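## Task

Push A4 down most of the way and keep it there while playing F#3, then D#3, then E3, then G#3; only after those four may A4 come back up. The keyboard spans C3 at the player's left end to C5 at the player's right end. A key counts as sounded once it travels most of its depth, with no signal that it did. The attempt fails on a wrong key, a key sounding a second time, two keys sounding at the same moment, or any note after G#3. A result that holds only because the robot is still pressing at the end is not accepted.

## Robot and tools

Robot: two arms, left_arm and right_arm, facing each other across a table. Each ends in an identical five-finger right hand (not mirrored), so hand numbers and axes mean the same thing on both. The names are labels, not image sides; left_arm's base is on the +y side.

Scene frame: origin on the table top midway between the arm bases, z up, table at z = 0. Result state lines give each hand point's position (m) and orientation quaternion wxyz, plus velocities, in this frame. Printed positions can be a little off at long reach.

Hand point: a spot 0.05 m in front of the palm, where index pad and thumb tip meet in a pinch. Its own axes: +z along straightened fingers (fingertips 0.06-0.07 m beyond it), +y out of the palm, +x across the palm toward the little finger. A wrist bracket on the little-finger side sticks out and can collide. For pressing keys, a single extended finger (e.g. index open, others curled) pointing down works well.

Row layout (28 numbers, each in [-1, 1], always both arms): left dx, dy, dz, rx, ry, rz, then left hand little, ring, middle, index, thumb_bend, thumb_turn, force_limit, speed; then the same 14 for the right arm. dx..rz are an offset, not a pose: a target displacement expressed in the hand point's own axes, measured from the pose shown in the latest result (before any such result, or in later calls within one reply, from where the hand is when the action begins). 1.0 = 0.6 m for dx/dy/dz and 180 degrees for the rotation vector rx/ry/rz. Every row in a list is counted from that same base, not from the prior row. All-zero offsets pull the hand back to the base; they are not a pause. Per control step the commanded pose is clipped to 100 mm and 16 degrees from the measured one, and motion trails commands by about 0.17 s.

Hand numbers are absolute targets: fingers +1 straight, -1 curled; thumb_bend +1 straight, -1 bent; thumb_turn +1 beside palm, -1 across it. Pinch is roughly index -0.22, thumb_bend -0.75, thumb_turn -0.57. force_limit maps -1..+1 to about 0..10 N fingertip force (15 N thumb); speed maps -1..+1 to near zero..full (full travel 0.6 s). No value means "unchanged": to keep a hand as it is, resend its last eight numbers, or before any were sent, its hand_measured six plus hand_force_limit and hand_speed.

Tools:
- execute_actions {actions, pictures}: actions is [] (just report state, with pictures), or one object with rows (1-15 rows of 28) and steps (up to 15, each 1/30 s; last row repeats), or one object with only steps (a wait, up to 300, counted from the last result including your reply time). The final 7 steps of an action run after the result is taken, so actions need at least 7 steps. pictures true forces images.
- move {target, speed, stop_force}: target is one 28-number row as above (offsets from the last shown pose). Hands travel in straight lines, all finishing together, 0.5-10 s. speed is m/s, 0.002-0.5 (default 0.25; turning up to twice that in rad/s). stop_force, 9-40 N for both arms, ends an arm's path once its wrist sensor feels that much extra resistance for two steps; the hand then backs off two steps and holds. Only reliable when the hand does not rotate during the move and speed is very low; omit it when lifting off a surface. The result adds a move: line (done, off_target, moving, held, contact, fault) and limits (paced = pose clipped, held = some steps blocked), plus each hand's distance to target.
- wait {seconds}: 0-10 s, nothing new sent.
- zoom_image {camera, region}: camera is cam_high, cam_low, cam_left_wrist or cam_right_wrist; region [x0, y0, x1, y1] in pixels, at most 504x504. Full images are 896x504 (high, low) and 504x504 (wrists).
- show_instructions: shows the reference page(s).
Irreversible.

Result lines: Wrist force and Wrist torque per arm in the end-effector axes (noisy, offsets up to ~4 N, saturate near 50 N); hand_measured, hand_stopped_by (moving, target, force, stalled, fault), hand_load_n; Hand target when nothing is pending; HELD marks steps not sent; pose unreachable means the clearance check altered a command; MOTOR HOT warns from 70 °C.

Cautions: keys are light, so press down only a few millimetres past contact and slowly; the arms are stiff, and overshooting into a firm surface triggers a fault stop (10 s pause). Contact torque past joint limits (136 N m big joints, 25.4 N m wrist joints) or 150 N external force also faults. Do not let the two arms collide or press on each other. Do not knock anything off the table. Lift the playing finger fully between notes so a key never sounds twice, and never have two keys reach depth at once. Keep holding the sustained key steadily until the last note is done.

Each tool is called after "Emit:" as name(argument=value, ...), one argument or row to a line, values as JSON.

Reference images:

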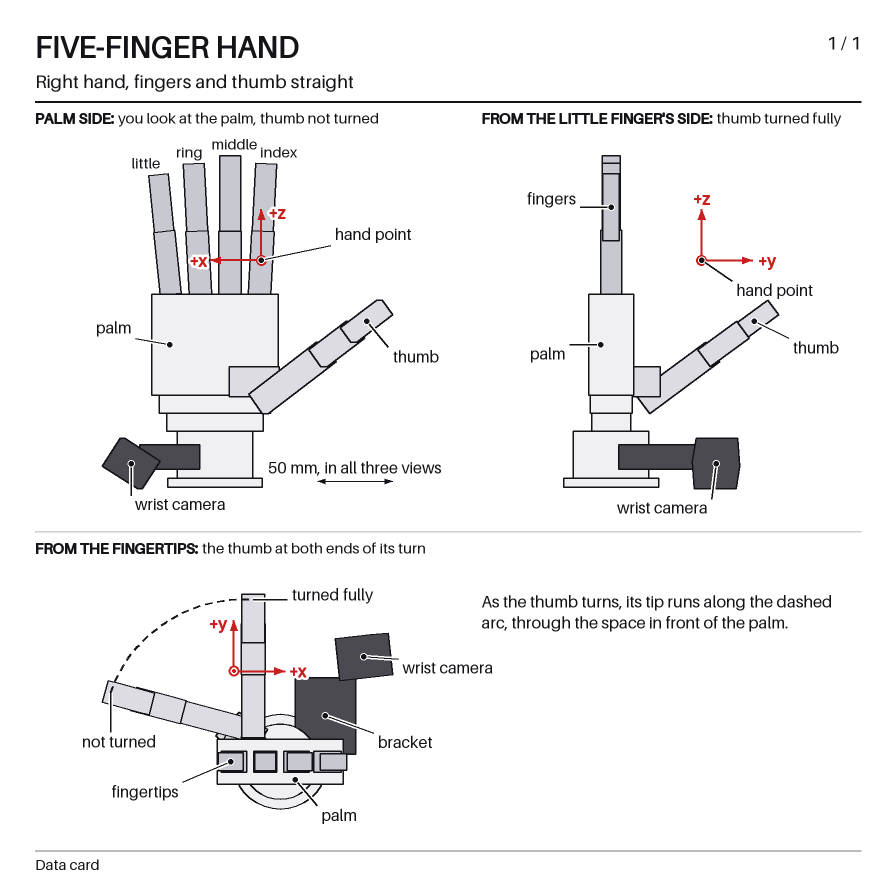

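## Session

Emit:
execute_actions(
  actions=[],
)

Scene clock: 0.00 s of 6000.00 s.
left_arm: end_effector_position=(+0.3281, +0.4583, +0.4781) hand_measured=(+1.000, +1.000, +1.000, +1.000, +1.000, +1.000) hand_load_n=(+0.0, +0.0, +0.0, +0.0, +0.0, +0.0) hand_stopped_by=(target, target, target, target, target, target) hand_force_limit=0.00 hand_speed=-0.80 end_effector_quat_wxyz=(-0.009, +0.377, +0.926, +0.006) end_effector_velocity=(-0.000, -0.000, +0.000) end_effector_angular_velocity=(+0.001, +0.000, -0.000) | right_arm: end_effector_position=(+0.0839, -0.2493, +0.4685) hand_measured=(+1.000, +1.000, +1.000, +1.000, +1.000, +1.000) hand_load_n=(+0.0, +0.0, +0.0, +0.0, +0.0, +0.0) hand_stopped_by=(target, target, target, target, target, target) hand_force_limit=0.00 hand_speed=-0.80 end_effector_quat_wxyz=(-0.015, -0.370, +0.929, +0.001) end_effector_velocity=(-0.000, -0.000, -0.000) end_effector_angular_velocity=(-0.001, +0.001, +0.001)
Joint positions: left_arm=[ 0.56  -1.708  1.335  1.966  1.573 -1.856] | right_arm=[-1.167 -1.718  1.373  1.946  1.567 -1.872]
Joint velocities: left_arm=[-0.001  0.001 -0.001  0.001  0.    -0.   ] | right_arm=[ 0.     0.     0.     0.001  0.001 -0.   ]
Joint torques (N m, as the arm reports them, + toward a larger angle): no reading
Wrist force (N, on the end effector, along its own x y z axes, offset not removed): no reading
Wrist torque (N m, same axes, about the end effector's origin, offset not removed): no reading
Hand target (left_arm): +0.328, +0.458, +0.478; -0.009, +0.377, +0.926, +0.006
Hand target (right_arm): +0.084, -0.249, +0.468; -0.015, -0.370, +0.929, +0.001

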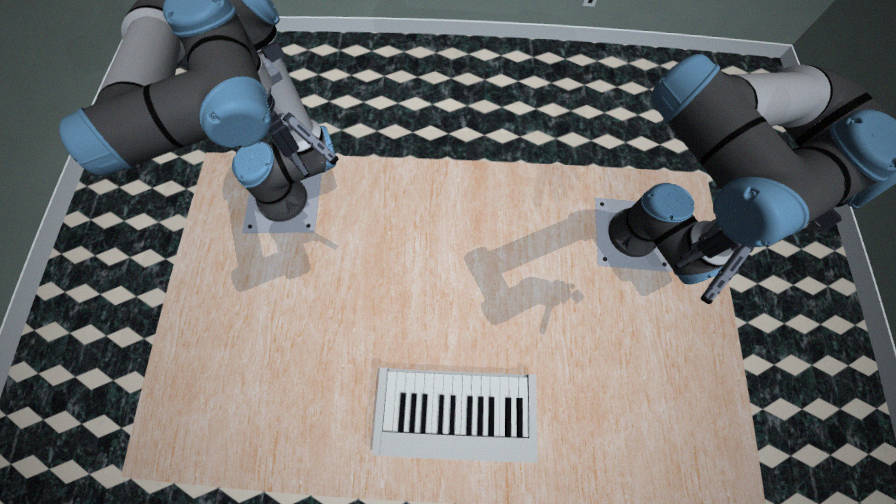

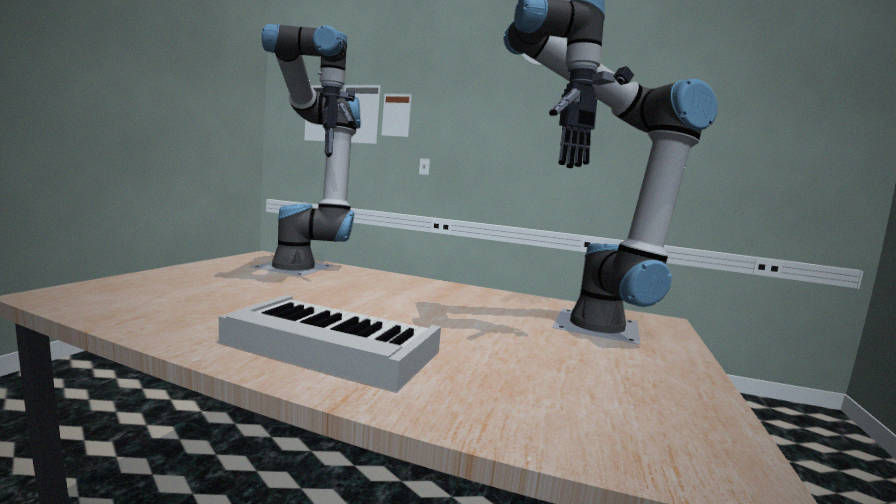

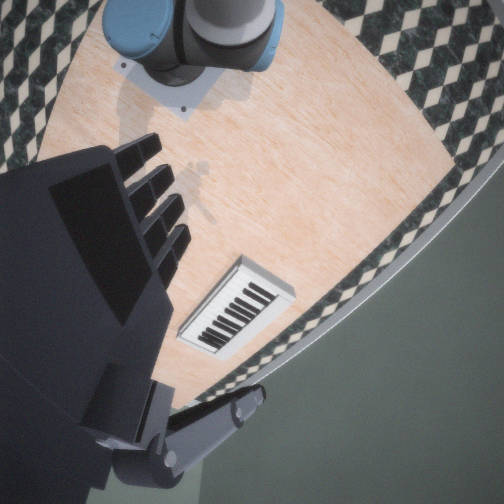

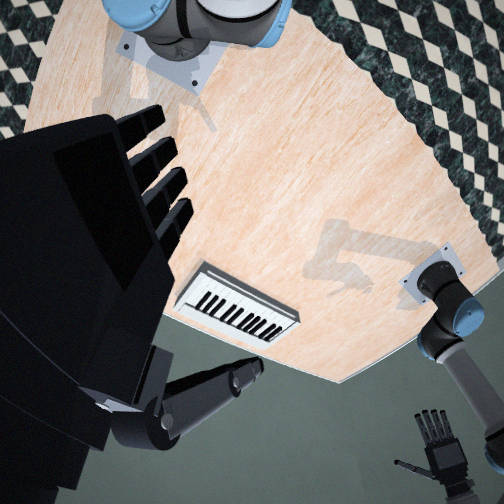

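Emit:
zoom_image(
  camera="cam_high",
  region=[340, 340, 580, 480],
)

Emit:
zoom_image(
  camera="cam_low",
  region=[200, 270, 460, 410],
)

Region (340, 340, 580, 480) of cam_high's 896x504 image, scaled by 2.100, with more detail than that image has; it fills the top 294 rows of this view, and the rest is white.

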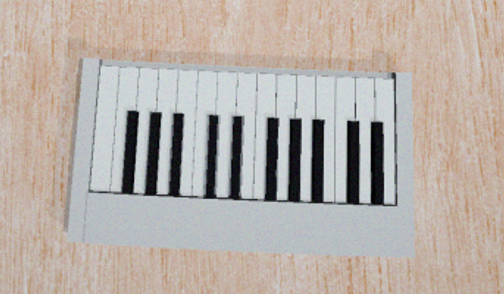

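Region (200, 270, 460, 410) of cam_low's 896x504 image, scaled by 1.938, with more detail than that image has; it fills the top 271 rows of this view, and the rest is white.

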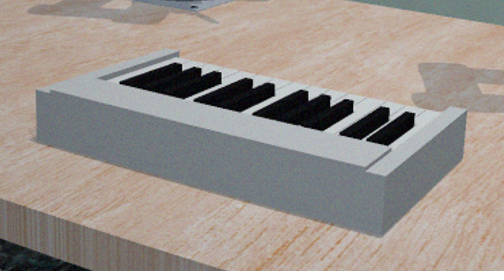

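Emit:
move(
  target=[-0.6575,-0.192,0.38,0,0,0.254,-1,-1,-1,1,-0.5,0,0,0.5,-0.506,-0.183,0.364,0,0,-0.259,-1,-1,-1,1,-0.5,0,0,0.5],
  speed=0.3,
)

Scene clock: 4.90 s of 6000.00 s.
left_arm: end_effector_position=(+0.5276, +0.1050, +0.2414) hand_measured=(-1.000, -1.000, -1.000, +1.000, -0.500, +0.000) hand_load_n=(+0.0, +0.0, +0.0, +0.0, +0.0, +0.0) hand_stopped_by=(target, target, target, target, target, target) hand_force_limit=0.00 hand_speed=0.50 end_effector_quat_wxyz=(-0.010, +0.707, +0.707, +0.002) end_effector_velocity=(+0.001, -0.002, -0.000) end_effector_angular_velocity=(+0.003, +0.003, -0.004) | right_arm: end_effector_position=(+0.3730, -0.1221, +0.2407) hand_measured=(-1.000, -1.000, -1.000, +1.000, -0.500, +0.000) hand_load_n=(+0.0, +0.0, +0.0, +0.0, +0.0, +0.0) hand_stopped_by=(target, target, target, target, target, target) hand_force_limit=0.00 hand_speed=0.50 end_effector_quat_wxyz=(-0.013, -0.707, +0.707, +0.007) end_effector_velocity=(+0.001, +0.001, -0.001) end_effector_angular_velocity=(-0.002, +0.001, +0.003)
Joint positions: left_arm=[ 0.612 -0.837  0.806  1.624  1.571 -1.006] | right_arm=[-1.169 -0.846  0.832  1.615  1.567 -2.687]
Joint velocities: left_arm=[ 0.001  0.011 -0.017  0.011  0.001  0.005] | right_arm=[ 0.002  0.009 -0.012  0.005  0.001 -0.001]
Joint torques (N m, as the arm reports them, + toward a larger angle): left_arm=[ 10.43 -34.   -30.81   4.12   2.7    2.63] | right_arm=[ 10.92 -36.92 -24.58   4.74   1.48  -3.12]
Wrist force (N, on the end effector, along its own x y z axes, offset not removed): left_arm=[-0.2 1.0 -1.9] | right_arm=[-1.1 0.1 -0.4]
Wrist torque (N m, same axes, about the end effector's origin, offset not removed): left_arm=[0.20 0.03 -0.09] | right_arm=[0.10 0.21 -0.27]
Hand target (left_arm): +0.528, +0.105, +0.241; -0.011, +0.707, +0.707, +0.002
Hand target (right_arm): +0.373, -0.122, +0.241; +0.013, +0.708, -0.706, -0.007
Off the commanded pose (left_arm): 0.001 m, 0 deg.
Off the commanded pose (right_arm): 0.001 m, 0 deg.
Kept back: nothing.
move: done

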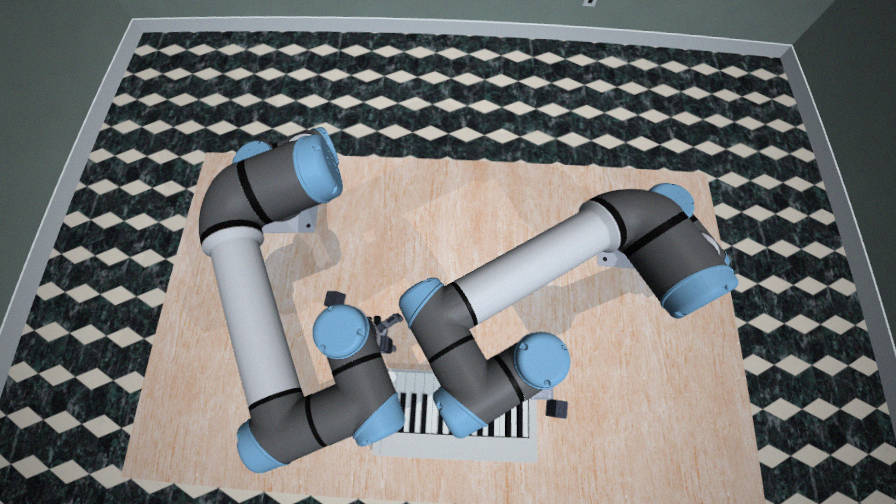

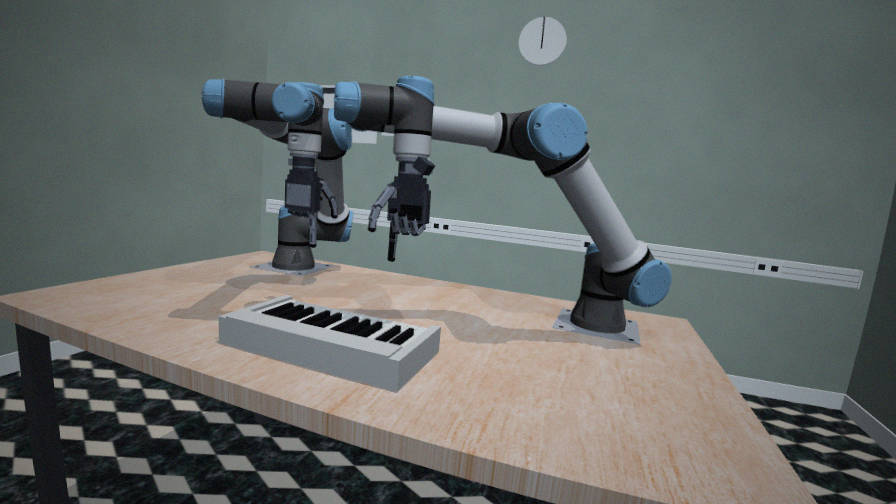

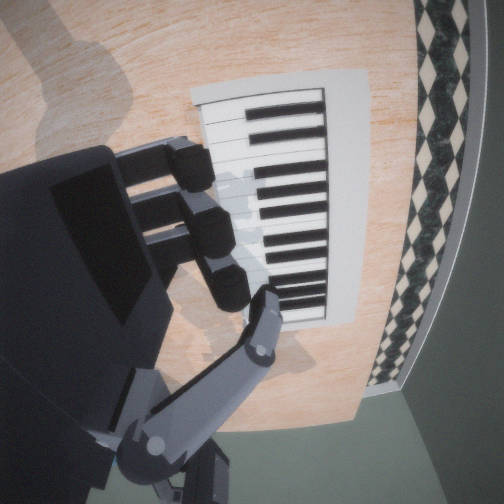

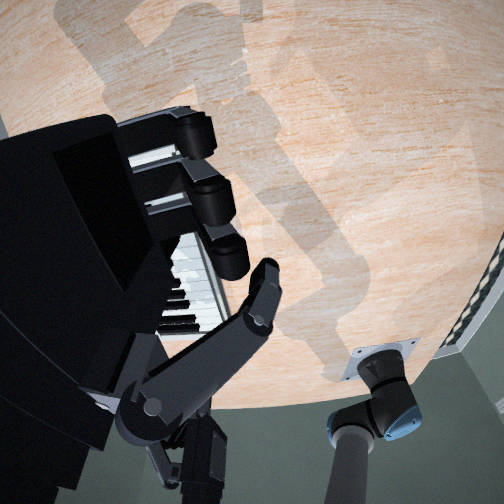

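Emit:
move(
  target=[-0.033,0.154,0.042,0,-0.222,0,1,-1,-1,-1,-0.5,0.4,0,0.5,-0.055,-0.12,0.041,0,-0.222,0,1,-1,-1,-1,-0.5,0.4,0,0.5],
  speed=0.3,
)

Scene clock: 8.37 s of 6000.00 s.
left_arm: end_effector_position=(+0.6196, +0.0858, +0.2151) hand_measured=(+1.000, -1.000, -1.000, -1.000, -0.500, +0.400) hand_load_n=(+0.0, +0.0, +0.0, +0.0, +0.0, +0.0) hand_stopped_by=(target, target, target, target, target, target) hand_force_limit=0.00 hand_speed=0.50 end_effector_quat_wxyz=(+0.232, +0.666, +0.668, -0.239) end_effector_velocity=(+0.002, -0.001, -0.001) end_effector_angular_velocity=(-0.015, -0.000, +0.002) | right_arm: end_effector_position=(+0.4439, -0.0893, +0.2137) hand_measured=(+1.000, -1.000, -1.000, -1.000, -0.500, +0.400) hand_load_n=(+0.0, +0.0, +0.0, +0.0, +0.0, +0.0) hand_stopped_by=(target, target, target, target, target, target) hand_force_limit=0.00 hand_speed=0.50 end_effector_quat_wxyz=(+0.228, -0.663, +0.669, +0.248) end_effector_velocity=(+0.001, +0.001, -0.001) end_effector_angular_velocity=(+0.014, -0.000, +0.001)
Joint positions: left_arm=[ 0.887 -0.887  1.026  0.945  2.064 -0.859] | right_arm=[-1.41  -0.845  1.05   1.221  0.897 -2.867]
Joint velocities: left_arm=[ 0.004  0.     0.006 -0.019  0.01  -0.004] | right_arm=[-0.002  0.002  0.004 -0.009 -0.013 -0.001]
Joint torques (N m, as the arm reports them, + toward a larger angle): left_arm=[ 10.83 -37.12  -9.46  -1.03   3.3   -2.65] | right_arm=[-11.14 -36.55 -10.82   0.22  -2.77  -2.78]
Wrist force (N, on the end effector, along its own x y z axes, offset not removed): left_arm=[-1.6 0.1 -1.8] | right_arm=[-1.2 0.9 -0.6]
Wrist torque (N m, same axes, about the end effector's origin, offset not removed): left_arm=[0.31 0.24 -0.19] | right_arm=[0.19 0.27 -0.25]
Hand target (left_arm): +0.620, +0.086, +0.215; +0.232, +0.666, +0.668, -0.239
Hand target (right_arm): +0.444, -0.089, +0.214; -0.229, +0.663, -0.669, -0.248
Off the commanded pose (left_arm): 0.000 m, 0 deg.
Off the commanded pose (right_arm): 0.000 m, 0 deg.
Kept back: nothing.
move: done

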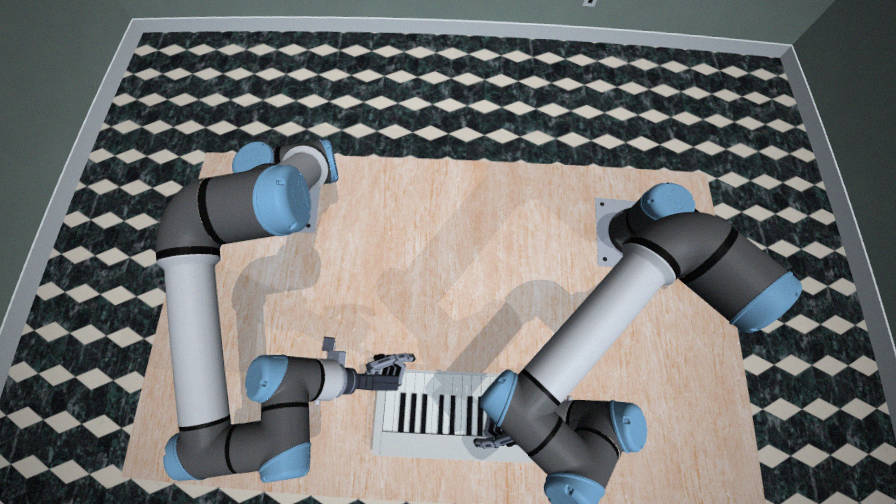

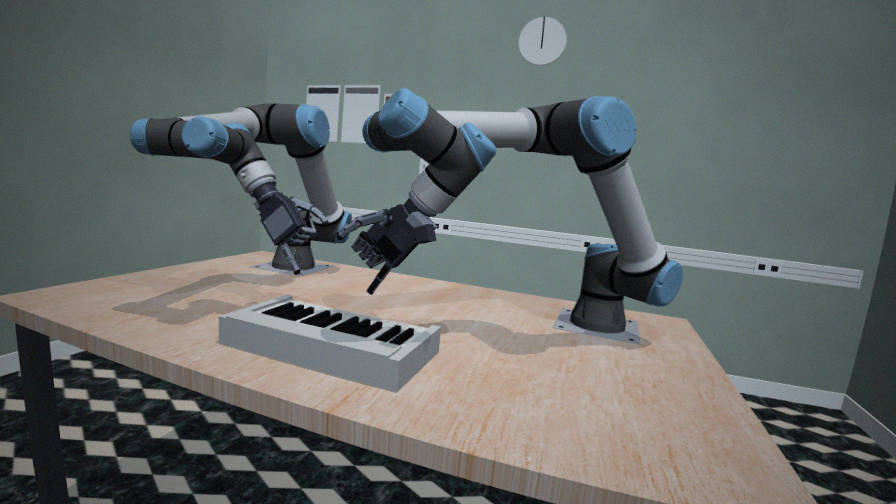

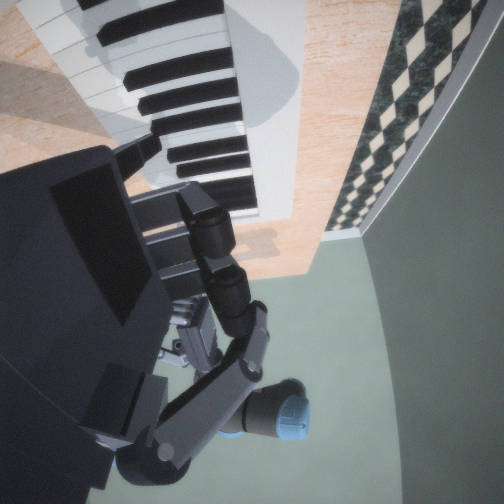

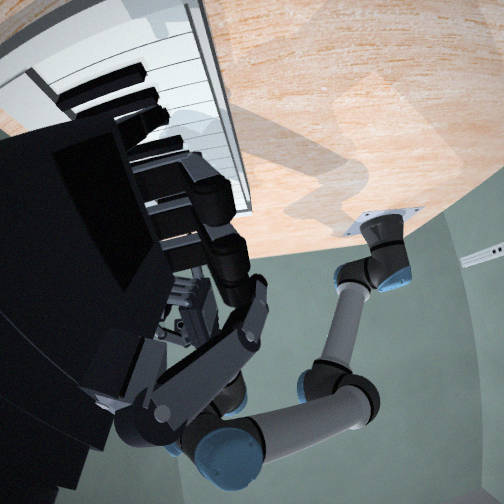

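Emit:
move(
  target=[0.0419,0,0.052,0,0,0,1,-1,-1,-1,-0.5,0.4,0,0.5,0.0423,-0.002,0.0516,0,0,0,1,-1,-1,-1,-0.5,0.4,0,0.5],
  speed=0.1,
)

Scene clock: 9.87 s of 6000.00 s.
left_arm: end_effector_position=(+0.6192, +0.0858, +0.1753) hand_measured=(+1.000, -1.000, -1.000, -1.000, -0.500, +0.400) hand_load_n=(+0.0, +0.0, +0.0, +0.0, +0.0, +0.0) hand_stopped_by=(target, target, target, target, target, target) hand_force_limit=0.00 hand_speed=0.50 end_effector_quat_wxyz=(+0.232, +0.666, +0.668, -0.239) end_effector_velocity=(-0.001, +0.000, -0.003) end_effector_angular_velocity=(+0.001, +0.001, -0.000) | right_arm: end_effector_position=(+0.4439, -0.0893, +0.1739) hand_measured=(+1.000, -1.000, -1.000, -1.000, -0.500, +0.400) hand_load_n=(+0.0, +0.0, +0.0, +0.0, +0.0, +0.0) hand_stopped_by=(target, target, target, target, target, target) hand_force_limit=0.00 hand_speed=0.50 end_effector_quat_wxyz=(+0.228, -0.663, +0.669, +0.248) end_effector_velocity=(-0.001, +0.001, -0.002) end_effector_angular_velocity=(-0.002, +0.001, +0.000)
Joint positions: left_arm=[ 0.886 -0.869  1.097  0.855  2.063 -0.859] | right_arm=[-1.41  -0.819  1.109  1.136  0.897 -2.867]
Joint velocities: left_arm=[-0.     0.001  0.005 -0.006 -0.    -0.   ] | right_arm=[ 0.002  0.001  0.003 -0.004  0.002  0.002]
Joint torques (N m, as the arm reports them, + toward a larger angle): left_arm=[-12.08 -34.24  -9.49  -1.14  -1.57  -1.2 ] | right_arm=[ 11.88 -37.58 -11.15   0.16   0.36   2.57]
Wrist force (N, on the end effector, along its own x y z axes, offset not removed): left_arm=[0.0 -0.6 -1.4] | right_arm=[-1.7 -0.3 -2.0]
Wrist torque (N m, same axes, about the end effector's origin, offset not removed): left_arm=[0.00 0.00 -0.15] | right_arm=[0.05 0.31 -0.38]
Hand target (left_arm): +0.619, +0.086, +0.175; +0.232, +0.666, +0.668, -0.239
Hand target (right_arm): +0.444, -0.089, +0.174; -0.228, +0.663, -0.669, -0.248
Off the commanded pose (left_arm): 0.000 m, 0 deg.
Off the commanded pose (right_arm): 0.000 m, 0 deg.
Kept back: nothing.
move: done

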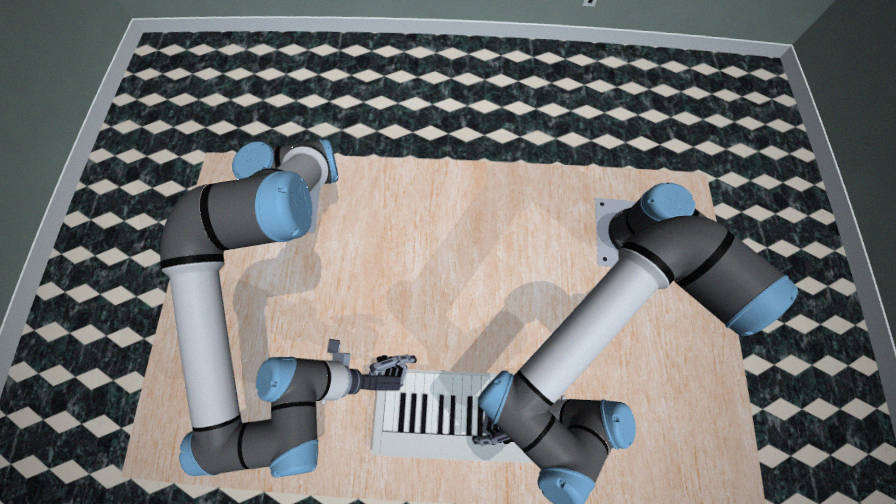

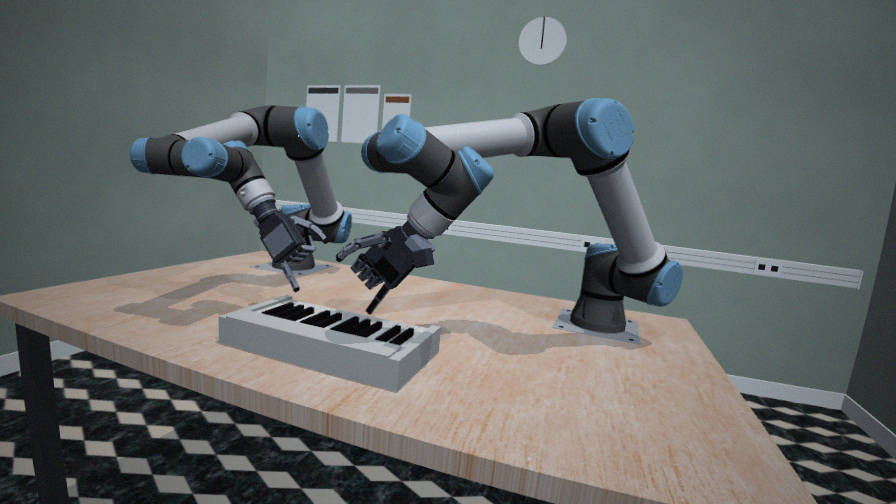

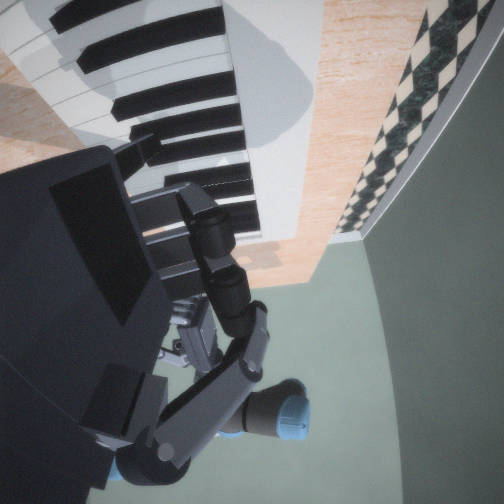

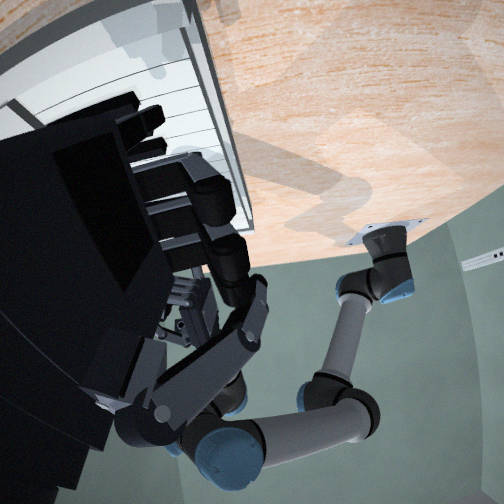

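Emit:
zoom_image(
  camera="cam_low",
  region=[210, 230, 450, 390],
)

Emit:
zoom_image(
  camera="cam_right_wrist",
  region=[0, 0, 252, 200],
)

Emit:
zoom_image(
  camera="cam_high",
  region=[320, 330, 560, 470],
)

Region (210, 230, 450, 390) of cam_low's 896x504 image, scaled by 2.100, with more detail than that image has.

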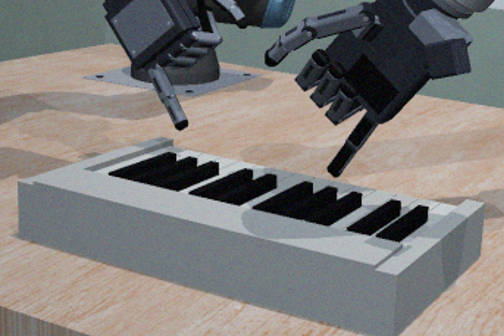

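Region (0, 0, 252, 200) of cam_right_wrist's 504x504 image, scaled by 2.000, with more detail than that image has; it fills the top 400 rows of this view, and the rest is white.

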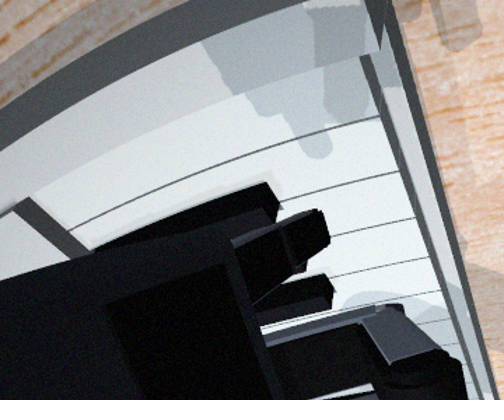

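Region (320, 330, 560, 470) of cam_high's 896x504 image, scaled by 2.100, with more detail than that image has; it fills the top 294 rows of this view, and the rest is white.

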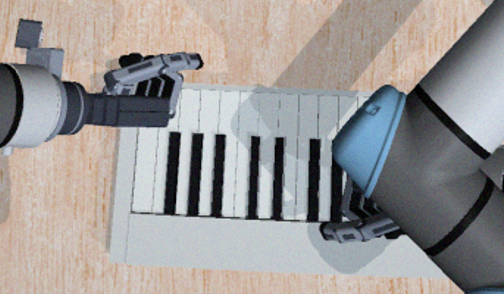

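Emit:
move(
  target=[0.0291,0,-0.0063,0,0,0,1,-1,-1,-1,-0.5,0.4,0,0.5,-0.0074,-0.001,0.0384,0,0,0,1,-1,-1,-1,-0.5,0.4,0,0.5],
  speed=0.06,
)

Emit:
zoom_image(
  camera="cam_right_wrist",
  region=[0, 0, 252, 200],
)

Emit:
zoom_image(
  camera="cam_left_wrist",
  region=[0, 0, 252, 200],
)

Emit:
zoom_image(
  camera="cam_low",
  region=[250, 270, 430, 360],
)

Scene clock: 12.07 s of 6000.00 s.
left_arm: end_effector_position=(+0.6192, +0.1016, +0.1674) hand_measured=(+1.000, -1.000, -1.000, -1.000, -0.500, +0.400) hand_load_n=(+0.0, +0.0, +0.0, +0.0, +0.0, +0.0) hand_stopped_by=(target, target, target, target, target, target) hand_force_limit=0.00 hand_speed=0.50 end_effector_quat_wxyz=(+0.232, +0.666, +0.668, -0.239) end_effector_velocity=(+0.000, +0.002, -0.002) end_effector_angular_velocity=(+0.001, +0.000, -0.000) | right_arm: end_effector_position=(+0.4441, -0.0715, +0.1591) hand_measured=(+1.000, -1.000, -1.000, -1.000, -0.500, +0.400) hand_load_n=(+0.0, +0.0, +0.0, +0.0, +0.0, +0.0) hand_stopped_by=(target, target, target, target, target, target) hand_force_limit=0.00 hand_speed=0.50 end_effector_quat_wxyz=(+0.228, -0.663, +0.669, +0.248) end_effector_velocity=(-0.000, +0.002, -0.001) end_effector_angular_velocity=(-0.000, -0.001, +0.001)
Joint positions: left_arm=[ 0.907 -0.881  1.142  0.833  2.073 -0.838] | right_arm=[-1.38  -0.789  1.09   1.102  0.902 -2.829]
Joint velocities: left_arm=[ 0.002 -0.     0.005 -0.003  0.001  0.003] | right_arm=[ 0.004  0.003 -0.003 -0.003  0.001  0.004]
Joint torques (N m, as the arm reports them, + toward a larger angle): left_arm=[  9.93 -53.76  -7.1   -1.     3.52   2.71] | right_arm=[ 10.27 -37.02 -24.33   0.05   0.26   2.24]
Wrist force (N, on the end effector, along its own x y z axes, offset not removed): left_arm=[0.3 -0.5 -0.2] | right_arm=[-1.4 -0.9 -0.7]
Wrist torque (N m, same axes, about the end effector's origin, offset not removed): left_arm=[-0.01 -0.08 -0.10] | right_arm=[-0.06 0.22 -0.32]
Hand target (left_arm): +0.619, +0.102, +0.167; +0.232, +0.666, +0.668, -0.239
Hand target (right_arm): +0.444, -0.071, +0.159; -0.228, +0.663, -0.669, -0.248
Off the commanded pose (left_arm): 0.000 m, 0 deg.
Off the commanded pose (right_arm): 0.000 m, 0 deg.
Kept back: nothing.
move: done

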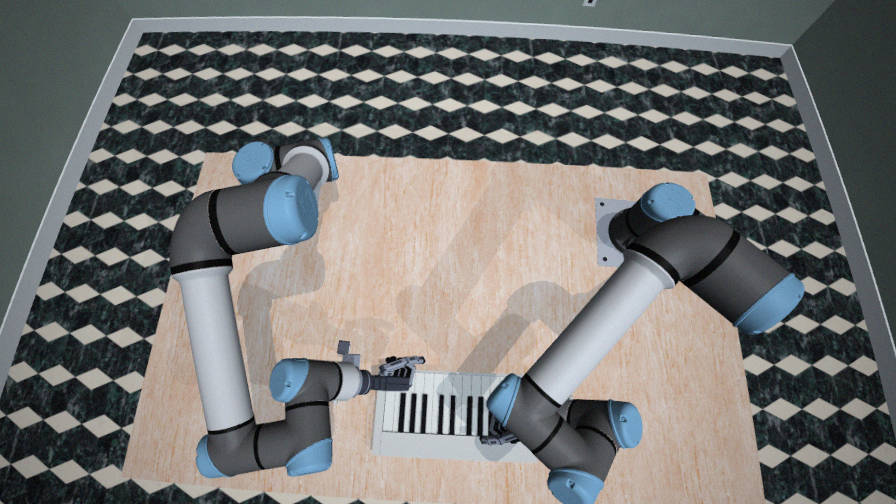

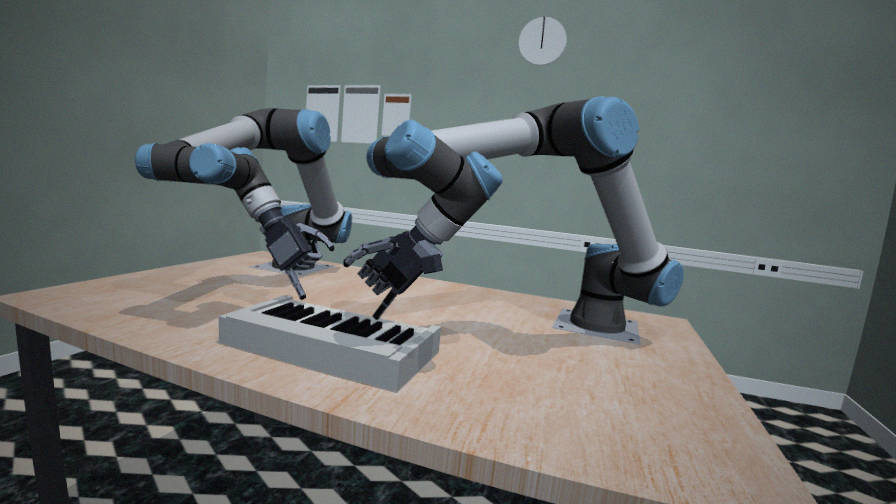

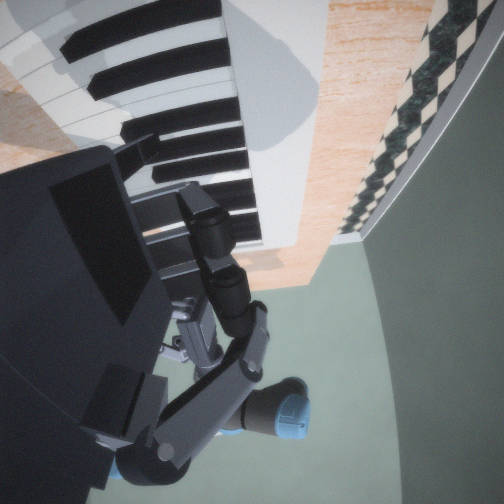

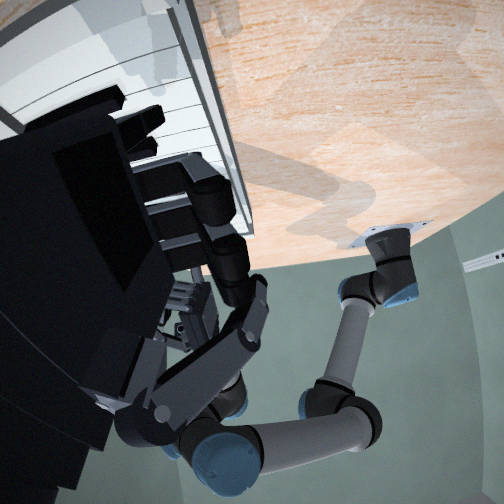

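Region (0, 0, 252, 200) of cam_right_wrist's 504x504 image, scaled by 2.000, with more detail than that image has; it fills the top 400 rows of this view, and the rest is white.

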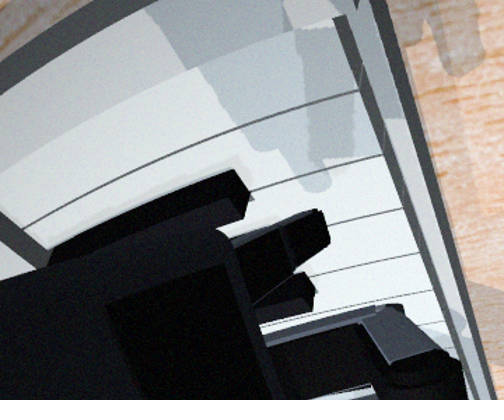

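Region (0, 0, 252, 200) of cam_left_wrist's 504x504 image, scaled by 2.000, with more detail than that image has; it fills the top 400 rows of this view, and the rest is white.

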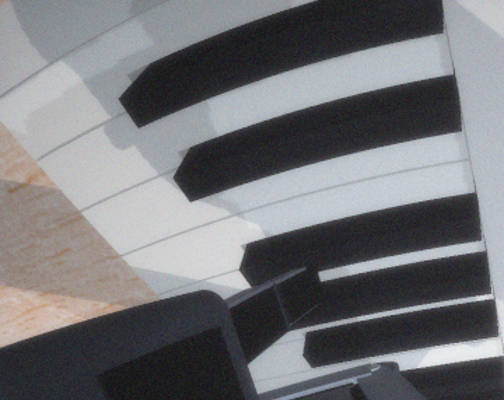

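Region (250, 270, 430, 360) of cam_low's 896x504 image, scaled by 2.800, with more detail than that image has.

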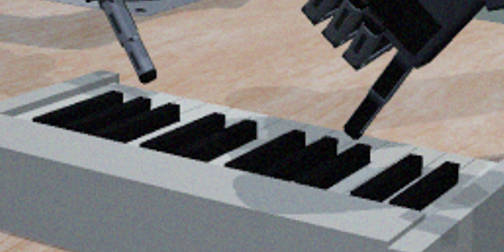

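Emit:
move(
  target=[0,0,0.013,0,0,0,1,-1,-1,-1,-0.5,0.4,0,0.5,0.0028,-0.0005,0.0192,0,0,0,1,-1,-1,-1,-0.5,0.4,0,0.5],
  speed=0.04,
)

Emit:
zoom_image(
  camera="cam_right_wrist",
  region=[0, 0, 252, 200],
)

Emit:
zoom_image(
  camera="cam_left_wrist",
  region=[0, 0, 252, 200],
)

Emit:
zoom_image(
  camera="cam_low",
  region=[250, 270, 430, 360],
)

Scene clock: 13.87 s of 6000.00 s.
left_arm: end_effector_position=(+0.6191, +0.0968, +0.1614) hand_measured=(+1.000, -1.000, -1.000, -1.000, -0.500, +0.400) hand_load_n=(+0.0, +0.0, +0.0, +0.0, +0.0, +0.0) hand_stopped_by=(target, target, target, target, target, target) hand_force_limit=0.00 hand_speed=0.50 end_effector_quat_wxyz=(+0.232, +0.666, +0.668, -0.239) end_effector_velocity=(+0.000, -0.002, -0.001) end_effector_angular_velocity=(-0.002, -0.002, -0.001) | right_arm: end_effector_position=(+0.4441, -0.0656, +0.1493) hand_measured=(+1.000, -1.000, -1.000, -1.000, -0.500, +0.400) hand_load_n=(+0.0, +0.0, +0.0, +0.0, +0.0, +0.0) hand_stopped_by=(target, target, target, target, target, target) hand_force_limit=0.00 hand_speed=0.50 end_effector_quat_wxyz=(+0.228, -0.663, +0.669, +0.248) end_effector_velocity=(-0.000, +0.002, -0.002) end_effector_angular_velocity=(+0.000, +0.001, -0.000)
Joint positions: left_arm=[ 0.901 -0.872  1.142  0.821  2.07  -0.844] | right_arm=[-1.37  -0.775  1.089  1.081  0.903 -2.817]
Joint velocities: left_arm=[-0.002  0.002 -0.001 -0.004 -0.001 -0.001] | right_arm=[ 0.002  0.003  0.    -0.004 -0.     0.004]
Joint torques (N m, as the arm reports them, + toward a larger angle): left_arm=[-12.74 -33.36 -30.39  -0.93  -1.77  -2.42] | right_arm=[ 12.27 -39.9  -25.22  -0.12   0.47   2.76]
Wrist force (N, on the end effector, along its own x y z axes, offset not removed): left_arm=[-0.8 0.8 -1.6] | right_arm=[-1.0 -0.2 -2.6]
Wrist torque (N m, same axes, about the end effector's origin, offset not removed): left_arm=[0.35 0.08 -0.20] | right_arm=[0.16 0.22 -0.31]
Hand target (left_arm): +0.619, +0.097, +0.161; +0.232, +0.666, +0.668, -0.239
Hand target (right_arm): +0.444, -0.065, +0.149; -0.228, +0.663, -0.669, -0.248
Off the commanded pose (left_arm): 0.000 m, 0 deg.
Off the commanded pose (right_arm): 0.000 m, 0 deg.
Kept back: nothing.
move: done

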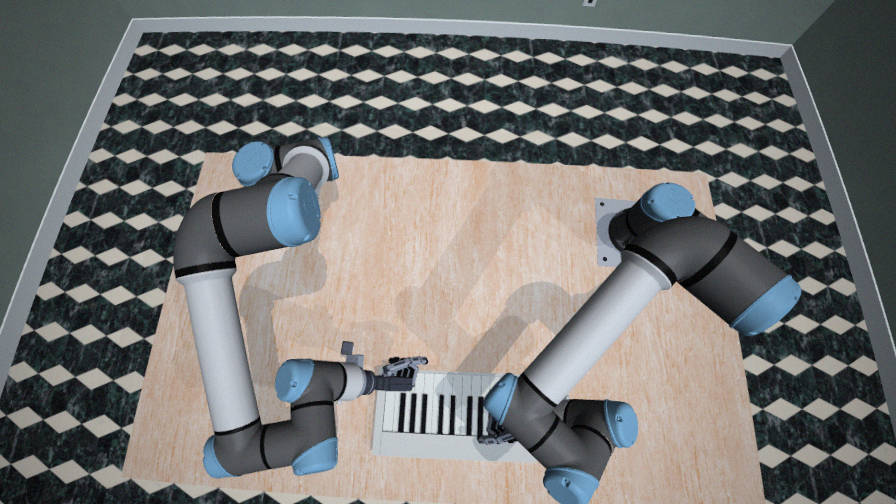

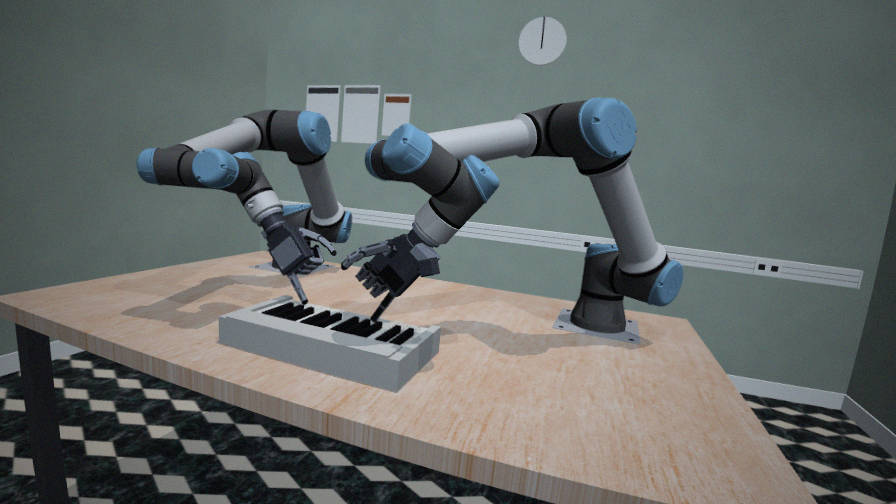

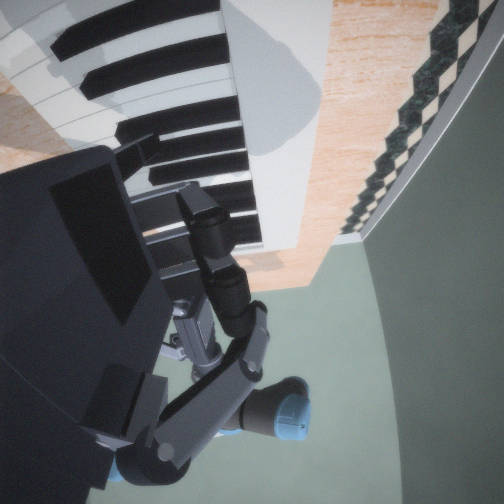

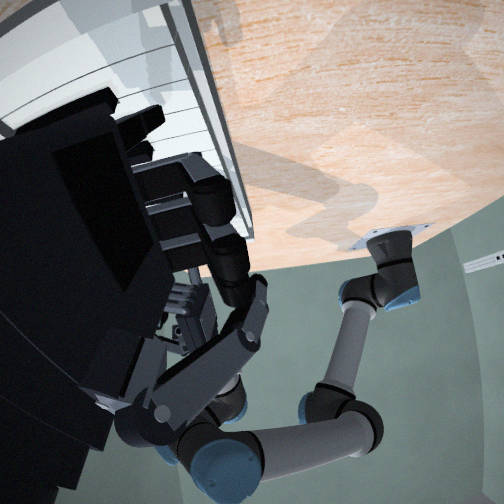

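Region (0, 0, 252, 200) of cam_right_wrist's 504x504 image, scaled by 2.000, with more detail than that image has; it fills the top 400 rows of this view, and the rest is white.

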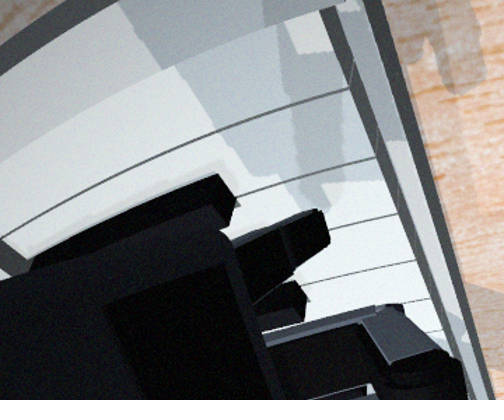

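Region (0, 0, 252, 200) of cam_left_wrist's 504x504 image, scaled by 2.000, with more detail than that image has; it fills the top 400 rows of this view, and the rest is white.

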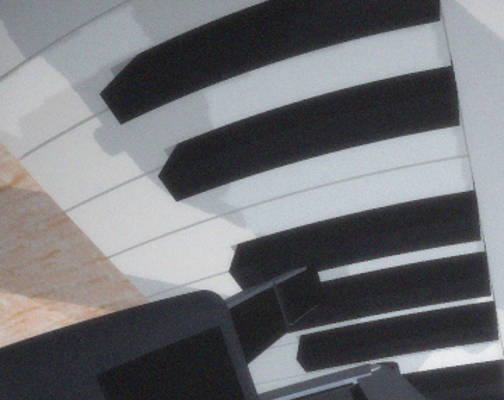

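Region (250, 270, 430, 360) of cam_low's 896x504 image, scaled by 2.800, with more detail than that image has.

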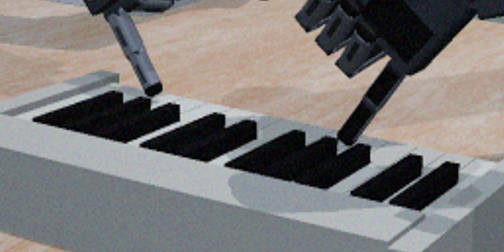

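Emit:
move(
  target=[0,0,0,0,0,0,1,-1,-1,-1,-0.5,0.4,0,0.5,0.0232,-0.001,0.0284,0,0,0,1,-1,-1,-1,-0.5,0.4,0,0.5],
  speed=0.006,
  stop_force=9,
)

Emit:
zoom_image(
  camera="cam_right_wrist",
  region=[0, 0, 252, 200],
)

Emit:
zoom_image(
  camera="cam_low",
  region=[250, 270, 430, 360],
)

Scene clock: 18.27 s of 6000.00 s.
left_arm: end_effector_position=(+0.6191, +0.0968, +0.1614) hand_measured=(+1.000, -1.000, -1.000, -1.000, -0.500, +0.400) hand_load_n=(+0.0, +0.0, +0.0, +0.0, +0.0, +0.0) hand_stopped_by=(target, target, target, target, target, target) hand_force_limit=0.00 hand_speed=0.50 end_effector_quat_wxyz=(+0.232, +0.666, +0.668, -0.239) end_effector_velocity=(-0.000, -0.000, -0.001) end_effector_angular_velocity=(+0.002, +0.002, -0.001) | right_arm: end_effector_position=(+0.4440, -0.0655, +0.1354) hand_measured=(+1.000, -1.000, -1.000, -1.000, -0.500, +0.400) hand_load_n=(-1.0, +0.0, +0.0, +0.0, +0.0, +0.0) hand_stopped_by=(target, target, target, target, target, target) hand_force_limit=0.00 hand_speed=0.50 end_effector_quat_wxyz=(+0.228, -0.663, +0.669, +0.248) end_effector_velocity=(-0.001, +0.001, +0.002) end_effector_angular_velocity=(-0.000, +0.001, +0.003)
Joint positions: left_arm=[ 0.901 -0.872  1.142  0.821  2.07  -0.845] | right_arm=[-1.37  -0.763  1.105  1.054  0.903 -2.816]
Joint velocities: left_arm=[-0.001  0.002  0.     0.     0.     0.   ] | right_arm=[ 0.001 -0.001 -0.003  0.007 -0.    -0.002]
Joint torques (N m, as the arm reports them, + toward a larger angle): left_arm=[ 10.25 -55.34 -21.41   3.47   3.29   2.74] | right_arm=[ -9.24 -44.55 -22.32   3.61  -0.25  -3.15]
Wrist force (N, on the end effector, along its own x y z axes, offset not removed): left_arm=[-0.7 0.9 -2.3] | right_arm=[-7.7 0.2 -10.1]
Wrist torque (N m, same axes, about the end effector's origin, offset not removed): left_arm=[0.33 0.12 -0.25] | right_arm=[0.40 0.51 -0.60]
Hand target (left_arm): +0.619, +0.097, +0.161; +0.232, +0.666, +0.668, -0.239
Hand target (right_arm): +0.444, -0.066, +0.136; -0.228, +0.663, -0.669, -0.248
Off the commanded pose (left_arm): 0.000 m, 0 deg.
Off the commanded pose (right_arm): 0.008 m, 0 deg.
Kept back: nothing.
move: contact (right_arm)

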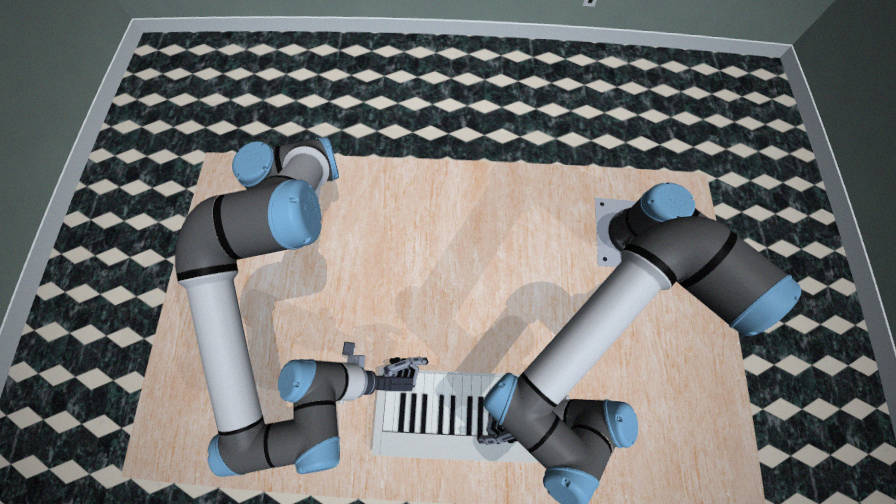

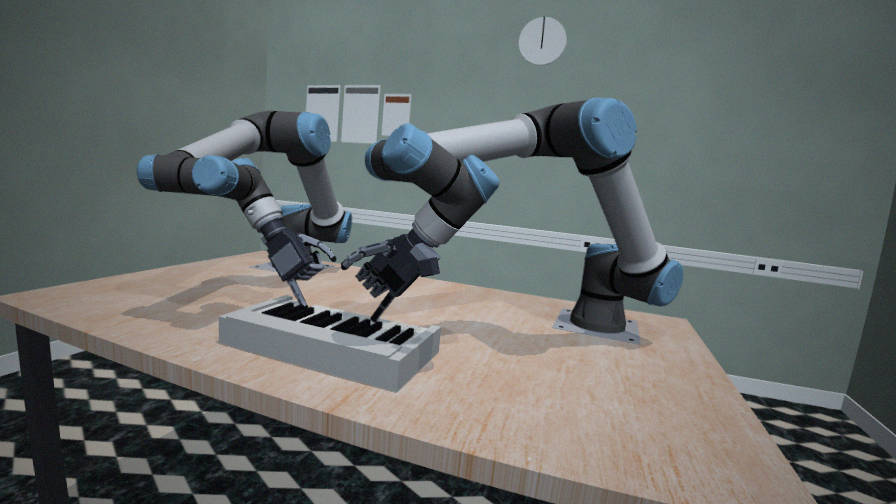

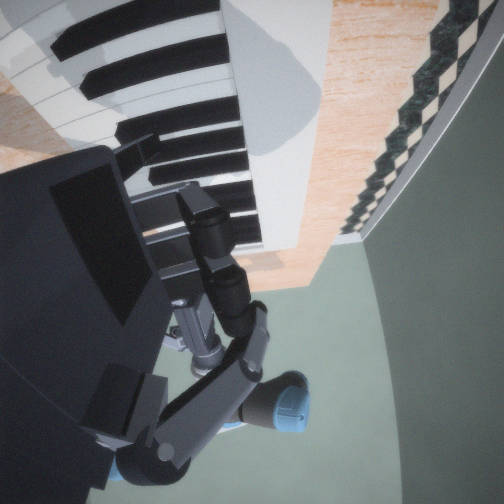

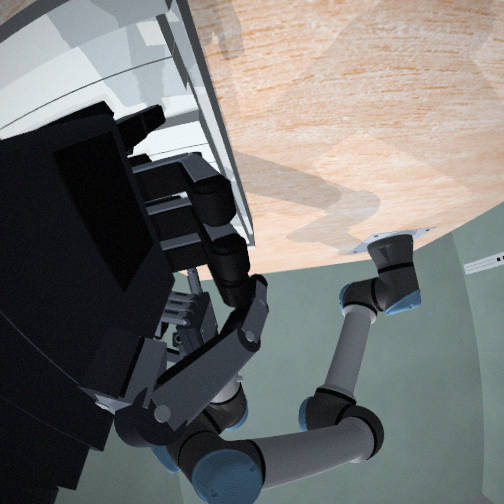

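Region (0, 0, 252, 200) of cam_right_wrist's 504x504 image, scaled by 2.000, with more detail than that image has; it fills the top 400 rows of this view, and the rest is white.

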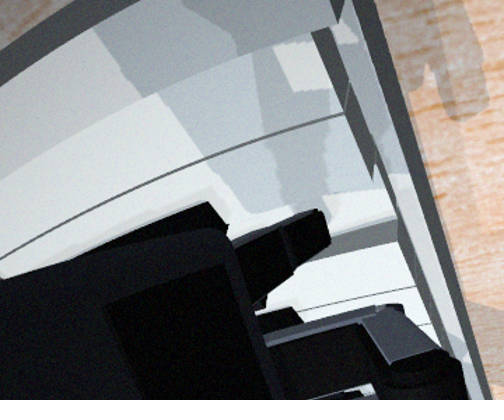

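Region (250, 270, 430, 360) of cam_low's 896x504 image, scaled by 2.800, with more detail than that image has.

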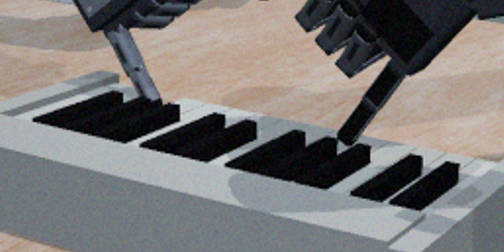

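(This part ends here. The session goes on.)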